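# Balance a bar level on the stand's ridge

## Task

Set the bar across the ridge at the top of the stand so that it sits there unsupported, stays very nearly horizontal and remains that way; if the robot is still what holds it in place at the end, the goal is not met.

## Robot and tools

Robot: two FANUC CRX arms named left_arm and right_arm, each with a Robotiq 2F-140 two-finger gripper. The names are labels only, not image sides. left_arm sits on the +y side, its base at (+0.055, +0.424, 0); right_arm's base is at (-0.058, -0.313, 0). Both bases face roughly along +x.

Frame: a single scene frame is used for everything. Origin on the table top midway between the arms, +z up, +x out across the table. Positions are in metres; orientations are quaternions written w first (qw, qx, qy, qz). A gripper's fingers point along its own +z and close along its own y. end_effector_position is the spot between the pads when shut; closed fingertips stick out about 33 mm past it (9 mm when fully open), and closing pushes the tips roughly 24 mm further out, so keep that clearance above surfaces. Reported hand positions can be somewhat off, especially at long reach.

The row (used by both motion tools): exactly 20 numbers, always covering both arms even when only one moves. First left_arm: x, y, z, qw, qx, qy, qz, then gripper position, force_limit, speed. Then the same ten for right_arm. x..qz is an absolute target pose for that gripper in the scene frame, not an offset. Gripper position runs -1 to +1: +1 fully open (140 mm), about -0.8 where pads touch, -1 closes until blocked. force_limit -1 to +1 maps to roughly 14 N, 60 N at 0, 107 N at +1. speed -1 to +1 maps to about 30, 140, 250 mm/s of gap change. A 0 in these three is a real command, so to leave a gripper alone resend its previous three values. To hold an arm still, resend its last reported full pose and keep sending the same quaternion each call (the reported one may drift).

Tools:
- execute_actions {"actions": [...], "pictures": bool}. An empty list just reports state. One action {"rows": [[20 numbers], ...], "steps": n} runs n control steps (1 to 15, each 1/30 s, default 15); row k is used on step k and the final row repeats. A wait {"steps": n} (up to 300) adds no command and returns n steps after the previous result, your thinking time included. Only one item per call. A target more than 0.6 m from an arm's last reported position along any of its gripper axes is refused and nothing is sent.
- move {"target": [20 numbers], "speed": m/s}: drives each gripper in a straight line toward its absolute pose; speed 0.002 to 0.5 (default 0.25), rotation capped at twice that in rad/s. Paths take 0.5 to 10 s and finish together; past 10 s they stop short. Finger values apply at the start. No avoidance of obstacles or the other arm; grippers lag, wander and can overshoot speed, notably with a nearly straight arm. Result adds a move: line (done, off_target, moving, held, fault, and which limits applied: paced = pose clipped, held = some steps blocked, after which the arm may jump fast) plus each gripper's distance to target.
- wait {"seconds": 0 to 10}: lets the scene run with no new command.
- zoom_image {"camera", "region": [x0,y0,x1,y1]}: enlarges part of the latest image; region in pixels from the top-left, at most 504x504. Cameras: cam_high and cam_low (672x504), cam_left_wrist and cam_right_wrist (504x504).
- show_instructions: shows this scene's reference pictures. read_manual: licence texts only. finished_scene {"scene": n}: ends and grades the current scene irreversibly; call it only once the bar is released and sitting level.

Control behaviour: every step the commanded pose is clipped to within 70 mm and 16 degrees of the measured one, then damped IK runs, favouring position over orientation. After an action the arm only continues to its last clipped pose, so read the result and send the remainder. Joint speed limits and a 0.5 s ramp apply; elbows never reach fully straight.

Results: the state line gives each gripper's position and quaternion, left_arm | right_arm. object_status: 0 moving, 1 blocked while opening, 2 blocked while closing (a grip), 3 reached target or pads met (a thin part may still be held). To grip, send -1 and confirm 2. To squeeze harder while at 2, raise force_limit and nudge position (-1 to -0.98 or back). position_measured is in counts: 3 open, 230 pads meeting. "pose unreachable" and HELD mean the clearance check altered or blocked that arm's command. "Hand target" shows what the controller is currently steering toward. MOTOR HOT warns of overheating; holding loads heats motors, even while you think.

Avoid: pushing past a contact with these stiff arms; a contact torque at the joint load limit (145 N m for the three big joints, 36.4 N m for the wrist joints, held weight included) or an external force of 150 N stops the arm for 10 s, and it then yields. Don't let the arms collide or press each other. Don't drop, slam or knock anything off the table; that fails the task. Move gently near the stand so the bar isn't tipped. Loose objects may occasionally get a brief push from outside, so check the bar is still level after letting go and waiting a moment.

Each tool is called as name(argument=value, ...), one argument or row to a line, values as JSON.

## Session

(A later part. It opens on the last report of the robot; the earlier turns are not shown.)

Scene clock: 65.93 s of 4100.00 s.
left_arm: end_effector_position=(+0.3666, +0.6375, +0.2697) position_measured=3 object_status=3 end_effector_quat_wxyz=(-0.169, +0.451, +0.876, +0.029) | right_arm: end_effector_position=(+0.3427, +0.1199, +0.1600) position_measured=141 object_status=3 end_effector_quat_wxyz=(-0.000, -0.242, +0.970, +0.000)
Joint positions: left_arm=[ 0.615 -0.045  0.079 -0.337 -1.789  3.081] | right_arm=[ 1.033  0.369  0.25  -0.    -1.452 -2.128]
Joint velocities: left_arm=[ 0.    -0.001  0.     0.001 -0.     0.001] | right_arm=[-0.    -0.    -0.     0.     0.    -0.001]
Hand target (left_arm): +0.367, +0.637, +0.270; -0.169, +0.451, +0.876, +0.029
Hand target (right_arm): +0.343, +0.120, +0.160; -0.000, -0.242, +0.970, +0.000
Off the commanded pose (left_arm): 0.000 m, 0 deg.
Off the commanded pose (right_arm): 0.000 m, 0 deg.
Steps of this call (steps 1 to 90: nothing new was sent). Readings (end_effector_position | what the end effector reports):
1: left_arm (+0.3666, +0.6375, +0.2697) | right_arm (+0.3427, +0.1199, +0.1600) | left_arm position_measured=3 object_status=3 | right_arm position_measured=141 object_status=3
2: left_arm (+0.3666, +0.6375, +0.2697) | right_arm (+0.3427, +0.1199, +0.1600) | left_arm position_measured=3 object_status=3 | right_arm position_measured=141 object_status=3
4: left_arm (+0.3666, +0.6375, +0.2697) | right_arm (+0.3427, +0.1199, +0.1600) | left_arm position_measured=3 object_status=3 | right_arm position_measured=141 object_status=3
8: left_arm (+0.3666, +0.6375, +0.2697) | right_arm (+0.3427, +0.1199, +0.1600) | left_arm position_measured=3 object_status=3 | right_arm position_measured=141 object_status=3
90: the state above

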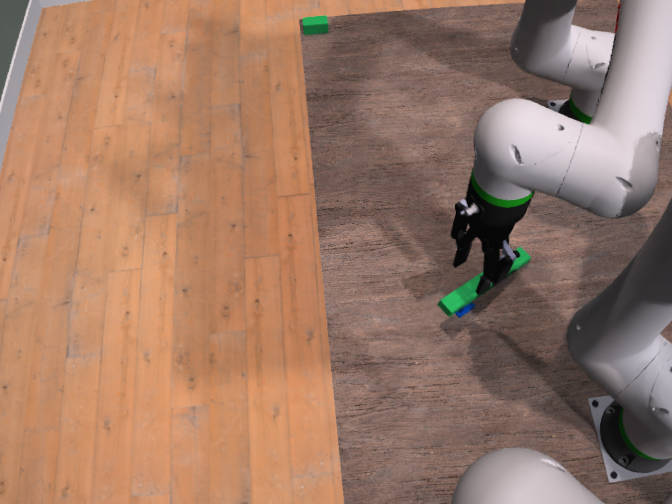

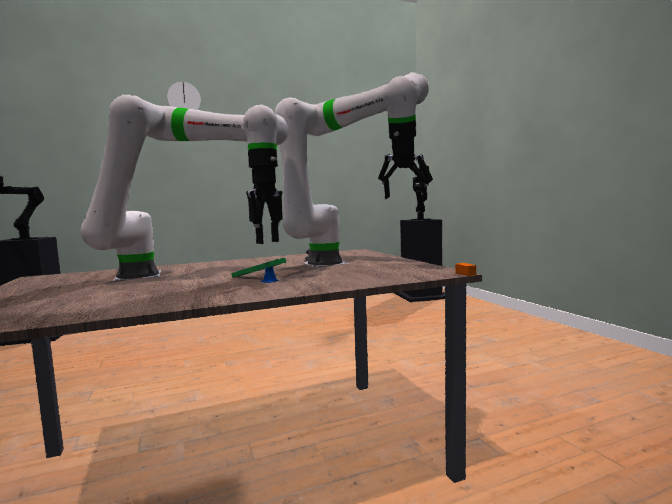

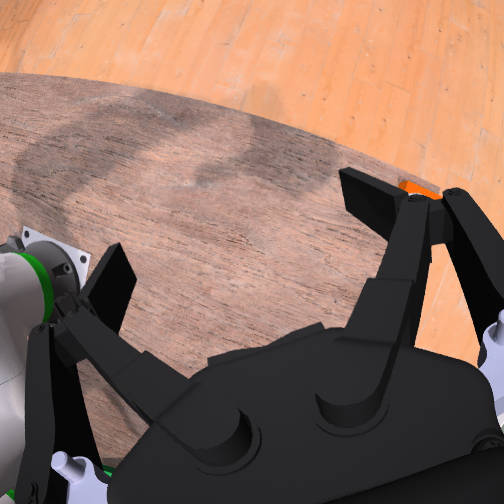

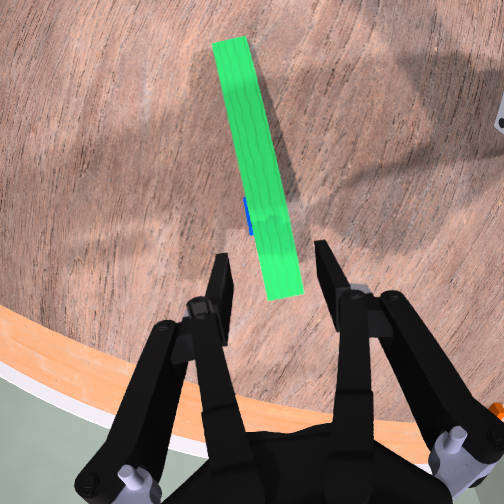

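execute_actions(
  actions=[],
)

move(
  target=[0.3666,0.6375,0.2697,-0.169,0.451,0.876,0.029,1,0,0,0.274,0.082,0.12,-0.135,0.240,-0.961,-0.034,0,0,0],
)

move(
  target=[0.3666,0.6375,0.2697,-0.169,0.451,0.876,0.029,1,0,0,0.286,0.089,0.072,-0.135,0.240,-0.961,-0.034,0,0,0],
  speed=0.05,
)

zoom_image(
  camera="cam_low",
  region=[210,220,330,310],
)

Scene clock: 78.50 s of 4100.00 s.
left_arm: end_effector_position=(+0.3666, +0.6375, +0.2697) position_measured=3 object_status=3 end_effector_quat_wxyz=(-0.169, +0.451, +0.876, +0.029) | right_arm: end_effector_position=(+0.3427, +0.1199, +0.1600) position_measured=141 object_status=3 end_effector_quat_wxyz=(-0.000, -0.242, +0.970, +0.000)
Joint positions: left_arm=[ 0.615 -0.045  0.079 -0.337 -1.789  3.081] | right_arm=[ 1.033  0.369  0.25  -0.    -1.452 -2.128]
Joint velocities: left_arm=[ 0.  0. -0.  0.  0.  0.] | right_arm=[-0.    -0.     0.    -0.    -0.    -0.001]
Hand target (left_arm): +0.367, +0.637, +0.270; -0.169, +0.451, +0.876, +0.029
Hand target (right_arm): +0.343, +0.120, +0.160; -0.000, -0.242, +0.970, +0.000
Off the commanded pose (left_arm): 0.000 m, 0 deg.
Off the commanded pose (right_arm): 0.000 m, 0 deg.
Steps of this call (steps 1 to 90: nothing new was sent; then 9.57 s passed at rest). Readings (end_effector_position | what the end effector reports):
1: left_arm (+0.3666, +0.6375, +0.2697) | right_arm (+0.3427, +0.1199, +0.1600) | left_arm position_measured=3 object_status=3 | right_arm position_measured=141 object_status=3
2: left_arm (+0.3666, +0.6375, +0.2697) | right_arm (+0.3427, +0.1199, +0.1600) | left_arm position_measured=3 object_status=3 | right_arm position_measured=141 object_status=3
4: left_arm (+0.3666, +0.6375, +0.2697) | right_arm (+0.3427, +0.1199, +0.1600) | left_arm position_measured=3 object_status=3 | right_arm position_measured=141 object_status=3
8: left_arm (+0.3666, +0.6375, +0.2697) | right_arm (+0.3427, +0.1199, +0.1600) | left_arm position_measured=3 object_status=3 | right_arm position_measured=141 object_status=3
90: the state above

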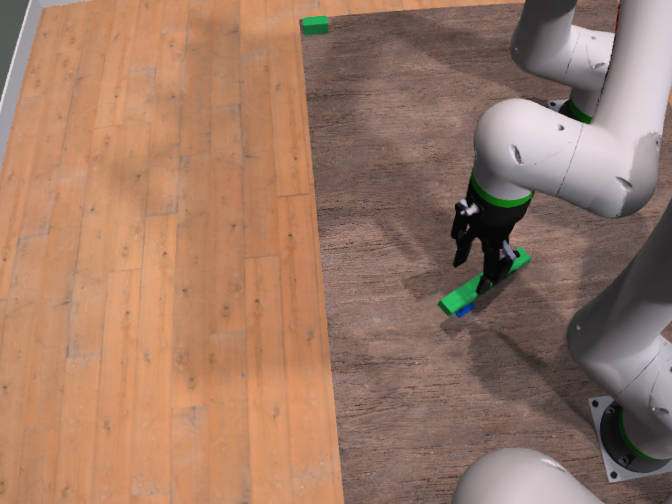

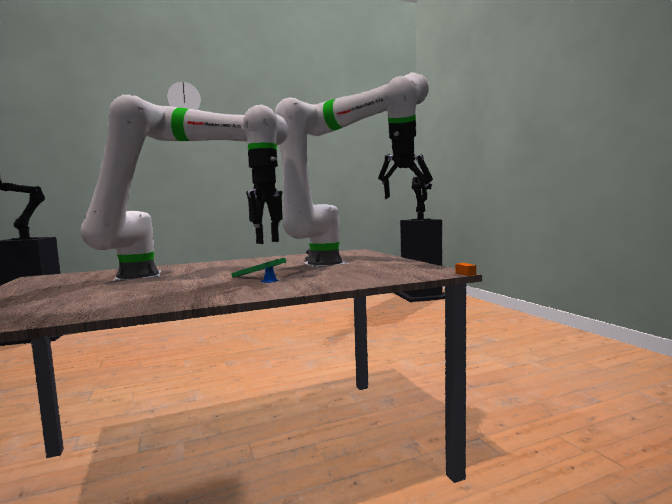

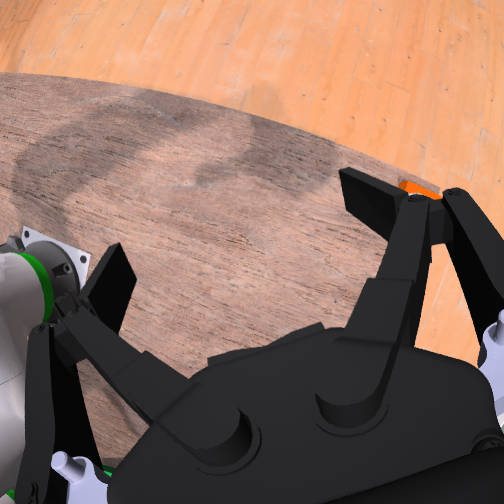

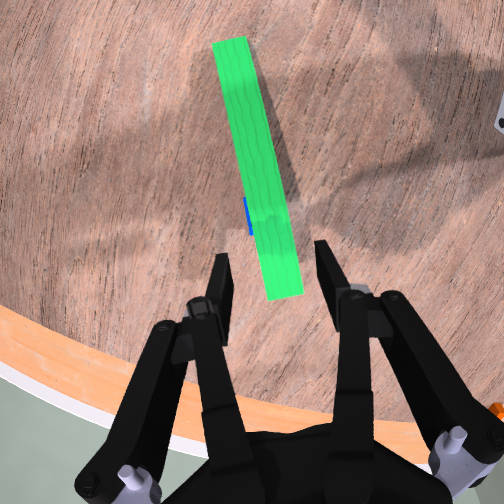

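Scene clock: 79.67 s of 4100.00 s.
left_arm: end_effector_position=(+0.3666, +0.6375, +0.2697) position_measured=3 object_status=3 end_effector_quat_wxyz=(-0.169, +0.451, +0.876, +0.029) | right_arm: end_effector_position=(+0.2746, +0.0814, +0.1196) position_measured=129 object_status=3 end_effector_quat_wxyz=(+0.135, -0.240, +0.961, +0.034)
Joint positions: left_arm=[ 0.615 -0.045  0.079 -0.337 -1.789  3.081] | right_arm=[ 1.246 -0.009 -0.391  0.231 -0.998 -2.448]
Joint velocities: left_arm=[ 0.    -0.001  0.     0.    -0.    -0.001] | right_arm=[ 0.003 -0.002 -0.004  0.005  0.002 -0.006]
Hand target (left_arm): +0.367, +0.637, +0.270; -0.169, +0.451, +0.876, +0.029
Hand target (right_arm): +0.275, +0.081, +0.120; +0.135, -0.240, +0.961, +0.034
Off the commanded pose (left_arm): 0.000 m, 0 deg.
Off the commanded pose (right_arm): 0.001 m, 0 deg.
move: done

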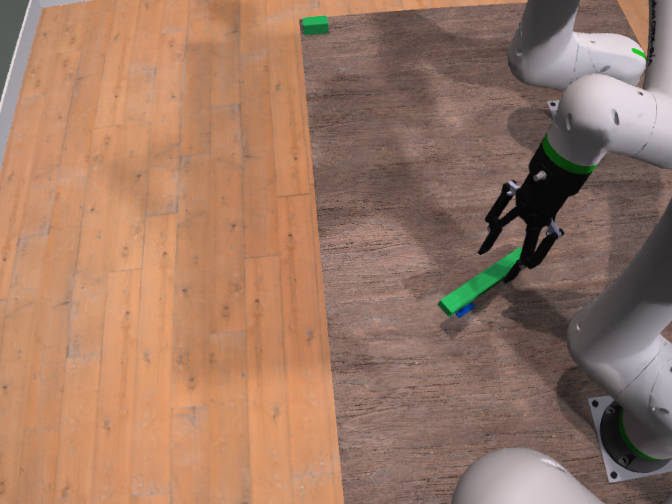

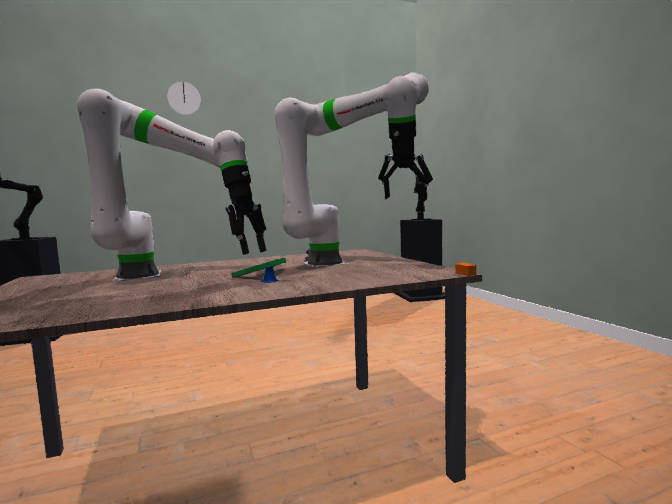

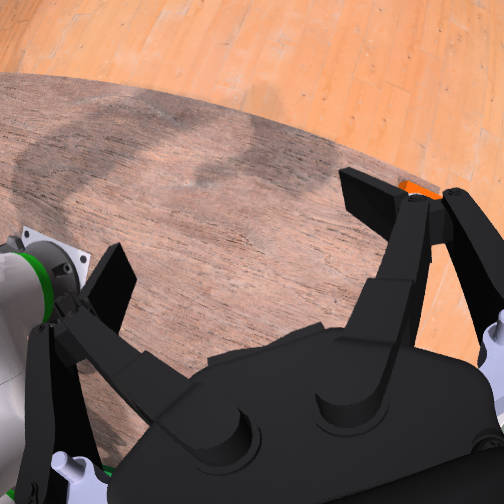

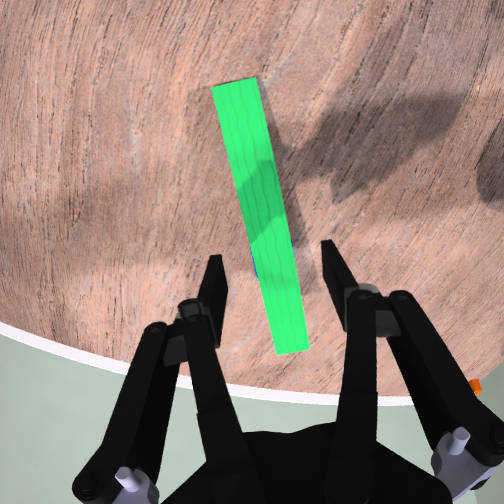

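Scene clock: 80.97 s of 4100.00 s.
left_arm: end_effector_position=(+0.3666, +0.6375, +0.2697) position_measured=3 object_status=3 end_effector_quat_wxyz=(-0.169, +0.451, +0.876, +0.029) | right_arm: end_effector_position=(+0.2860, +0.0888, +0.0721) position_measured=129 object_status=3 end_effector_quat_wxyz=(+0.135, -0.240, +0.961, +0.034)
Joint positions: left_arm=[ 0.615 -0.045  0.079 -0.337 -1.789  3.081] | right_arm=[ 1.223  0.067 -0.435  0.246 -0.876 -2.457]
Joint velocities: left_arm=[ 0.    -0.001  0.     0.     0.001  0.001] | right_arm=[-0.     0.001 -0.001  0.     0.002 -0.   ]
Hand target (left_arm): +0.367, +0.637, +0.270; -0.169, +0.451, +0.876, +0.029
Hand target (right_arm): +0.286, +0.089, +0.072; +0.135, -0.240, +0.961, +0.034
Off the commanded pose (left_arm): 0.000 m, 0 deg.
Off the commanded pose (right_arm): 0.000 m, 0 deg.
move: done

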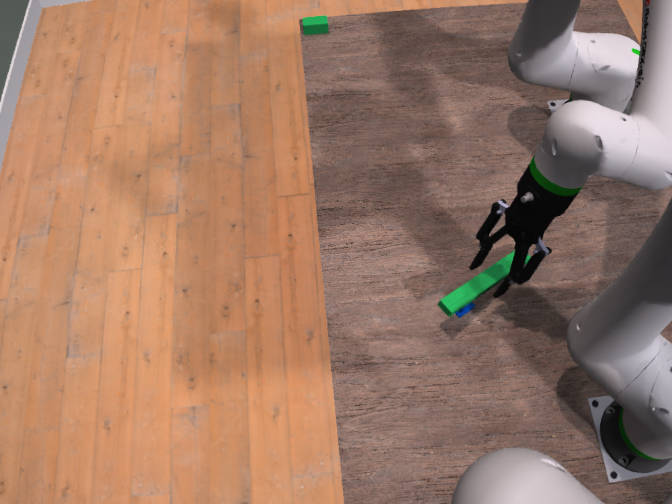

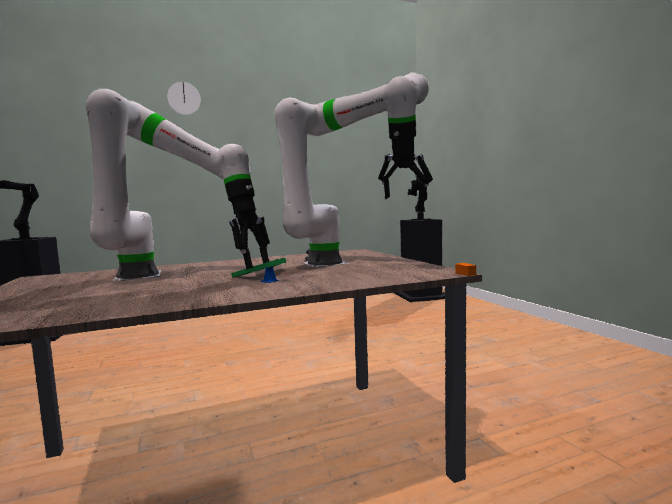

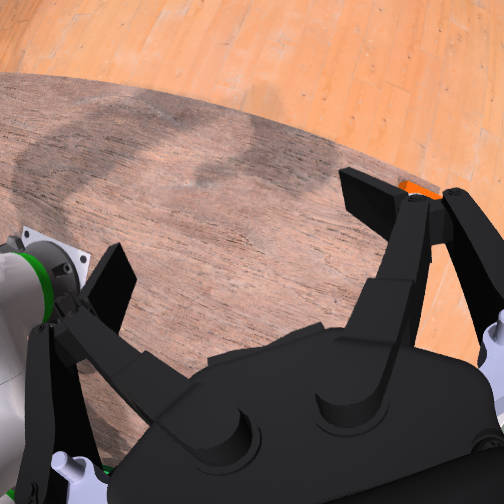

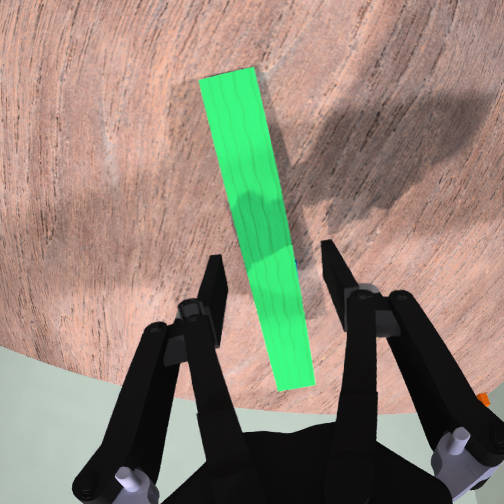

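Region (210, 220, 330, 310) of cam_low's 672x504 image, scaled by 4.200, with more detail than that image has; it fills the top 378 rows of this view, and the rest is white.

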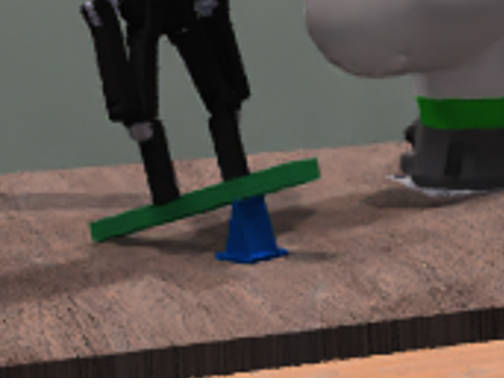

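move(
  target=[0.3666,0.6375,0.2697,-0.169,0.451,0.876,0.029,1,0,0,0.2867,0.0894,0.069,-0.135,0.240,-0.961,-0.034,-1,0,-0.5],
  speed=0.03,
)

move(
  target=[0.3666,0.6375,0.2697,-0.169,0.451,0.876,0.029,1,0,0,0.31,0.102,0.105,0,0.242,-0.97,0,-1,0,-0.5],
  speed=0.06,
)

move(
  target=[0.3666,0.6375,0.2697,-0.169,0.451,0.876,0.029,1,0,0,0.345,0.121,0.095,0,0.242,-0.97,0,-1,0,-0.5],
  speed=0.04,
)

zoom_image(
  camera="cam_low",
  region=[235,245,305,290],
)

Scene clock: 85.47 s of 4100.00 s.
left_arm: end_effector_position=(+0.3666, +0.6375, +0.2697) position_measured=3 object_status=3 end_effector_quat_wxyz=(-0.169, +0.451, +0.876, +0.029) | right_arm: end_effector_position=(+0.2868, +0.0895, +0.0693) position_measured=185 object_status=2 end_effector_quat_wxyz=(+0.135, -0.240, +0.961, +0.034)
Joint positions: left_arm=[ 0.615 -0.045  0.079 -0.337 -1.789  3.081] | right_arm=[ 1.222  0.073 -0.437  0.247 -0.868 -2.458]
Joint velocities: left_arm=[-0.    -0.002  0.     0.     0.     0.   ] | right_arm=[ 0.001  0.002 -0.001 -0.    -0.001  0.001]
Hand target (left_arm): +0.367, +0.637, +0.270; -0.169, +0.451, +0.876, +0.029
Hand target (right_arm): +0.287, +0.089, +0.069; +0.135, -0.240, +0.961, +0.034
Off the commanded pose (left_arm): 0.000 m, 0 deg.
Off the commanded pose (right_arm): 0.000 m, 0 deg.
After step 90, 0.80 s passed at rest.
move: done

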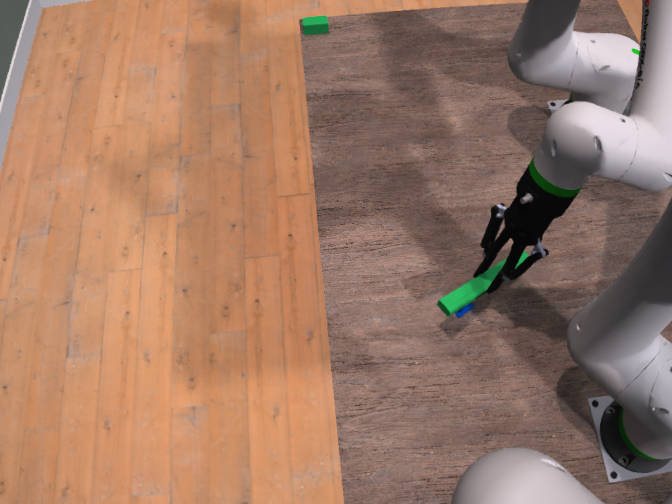

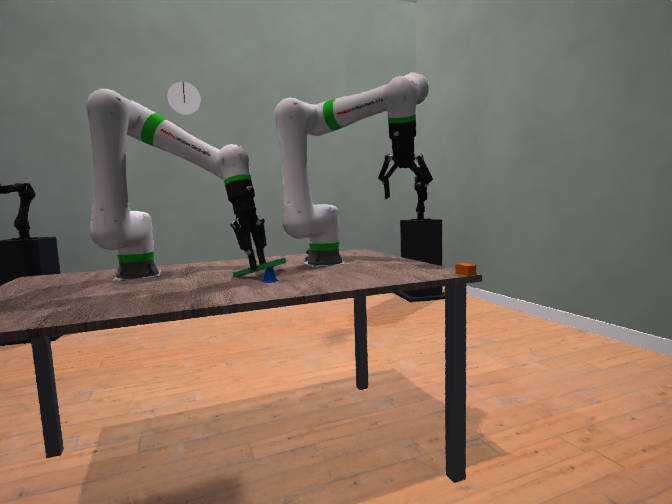

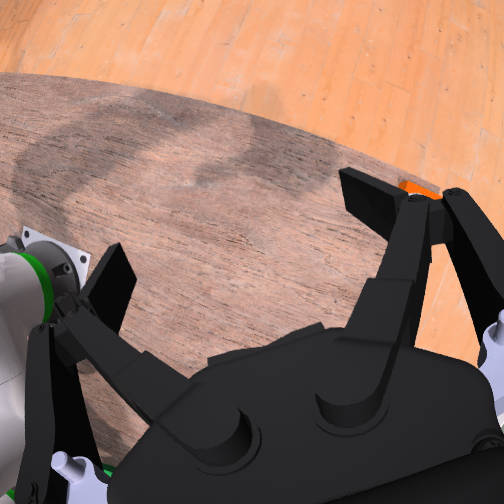

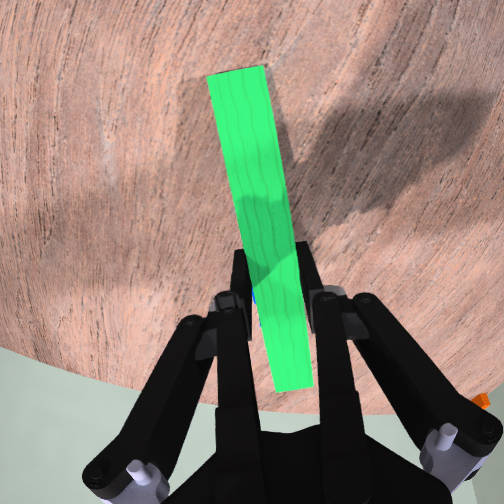

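Scene clock: 88.07 s of 4100.00 s.
left_arm: end_effector_position=(+0.3666, +0.6375, +0.2697) position_measured=3 object_status=3 end_effector_quat_wxyz=(-0.169, +0.451, +0.876, +0.029) | right_arm: end_effector_position=(+0.3094, +0.1025, +0.1054) position_measured=185 object_status=2 end_effector_quat_wxyz=(-0.000, -0.243, +0.970, +0.000)
Joint positions: left_arm=[ 0.615 -0.045  0.079 -0.337 -1.789  3.081] | right_arm=[ 1.07   0.308  0.04  -0.001 -1.303 -2.164]
Joint velocities: left_arm=[-0.    -0.    -0.    -0.    -0.     0.001] | right_arm=[-0.003  0.004  0.008 -0.002 -0.008  0.003]
Hand target (left_arm): +0.367, +0.637, +0.270; -0.169, +0.451, +0.876, +0.029
Hand target (right_arm): +0.309, +0.103, +0.105; -0.000, -0.243, +0.970, +0.000
Off the commanded pose (left_arm): 0.000 m, 0 deg.
Off the commanded pose (right_arm): 0.001 m, 0 deg.
move: done

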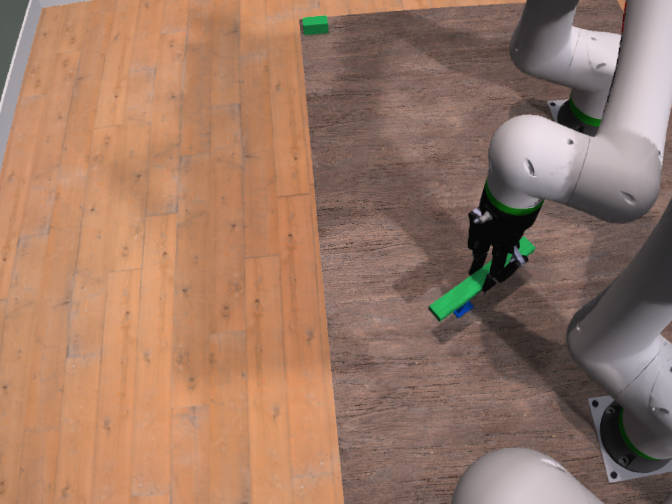

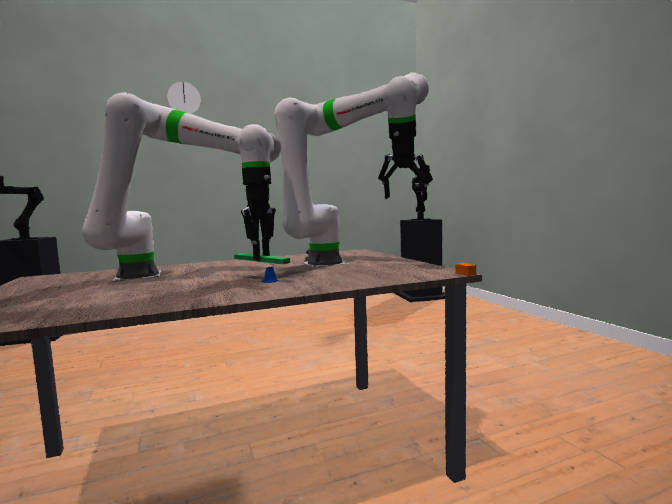

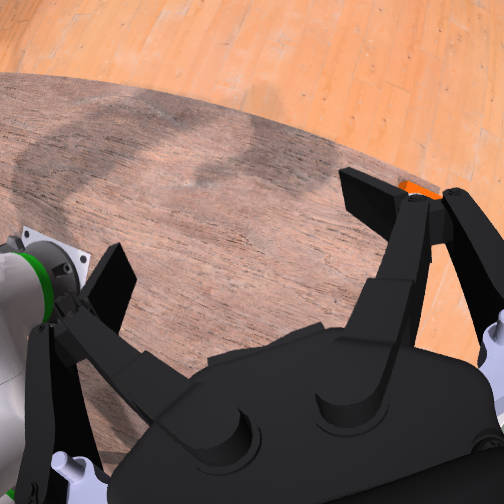

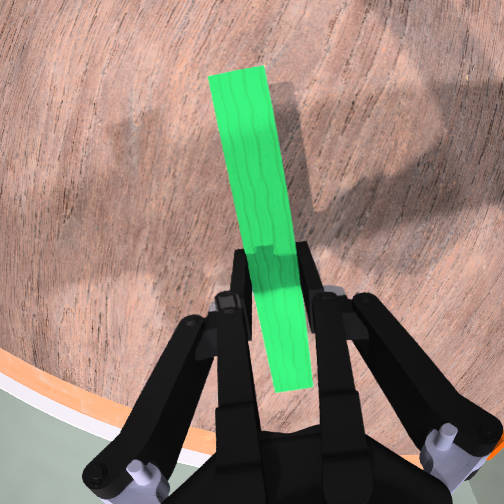

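Scene clock: 89.40 s of 4100.00 s.
left_arm: end_effector_position=(+0.3666, +0.6375, +0.2697) position_measured=3 object_status=3 end_effector_quat_wxyz=(-0.169, +0.451, +0.876, +0.029) | right_arm: end_effector_position=(+0.3449, +0.1210, +0.0950) position_measured=185 object_status=2 end_effector_quat_wxyz=(-0.000, -0.242, +0.970, +0.000)
Joint positions: left_arm=[ 0.615 -0.045  0.079 -0.337 -1.789  3.081] | right_arm=[ 1.031  0.405  0.146 -0.    -1.312 -2.126]
Joint velocities: left_arm=[ 0.    -0.002 -0.    -0.    -0.001  0.001] | right_arm=[ 0.     0.003  0.002  0.    -0.     0.001]
Hand target (left_arm): +0.367, +0.637, +0.270; -0.169, +0.451, +0.876, +0.029
Hand target (right_arm): +0.345, +0.121, +0.095; -0.000, -0.242, +0.970, +0.000
Off the commanded pose (left_arm): 0.000 m, 0 deg.
Off the commanded pose (right_arm): 0.000 m, 0 deg.
move: done

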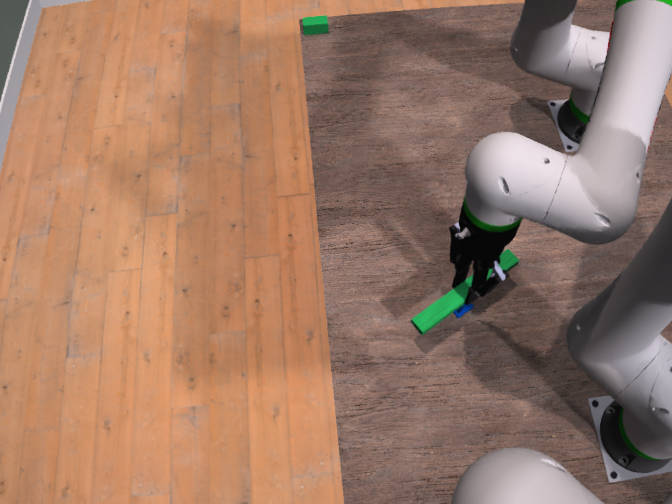

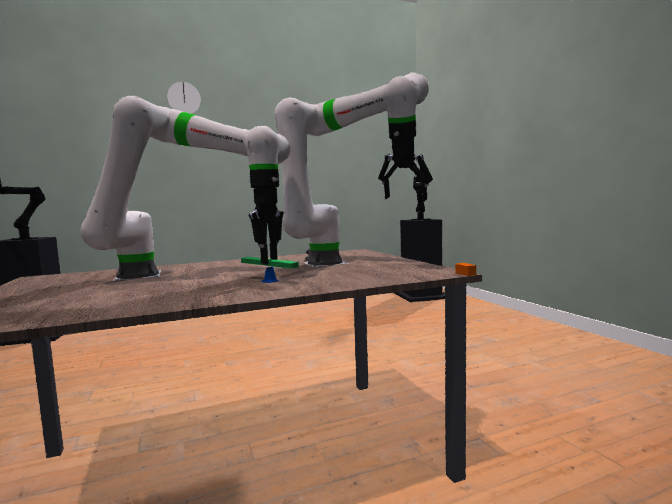

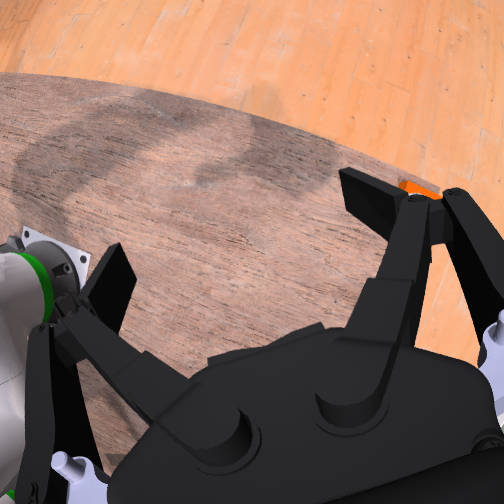

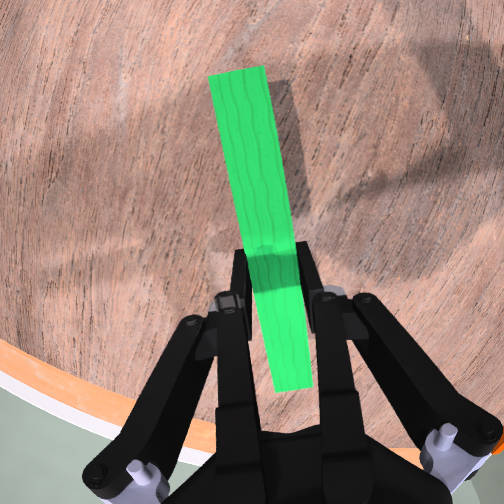

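Region (235, 245, 305, 290) of cam_low's 672x504 image, scaled by 7.200, with more detail than that image has; it fills the top 324 rows of this view, and the rest is white.

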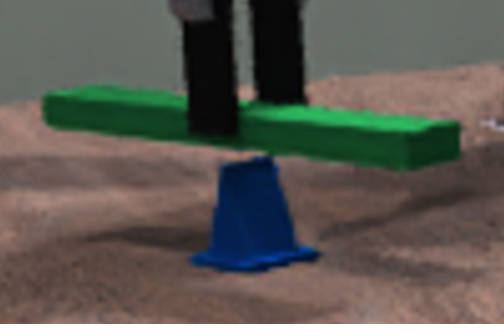

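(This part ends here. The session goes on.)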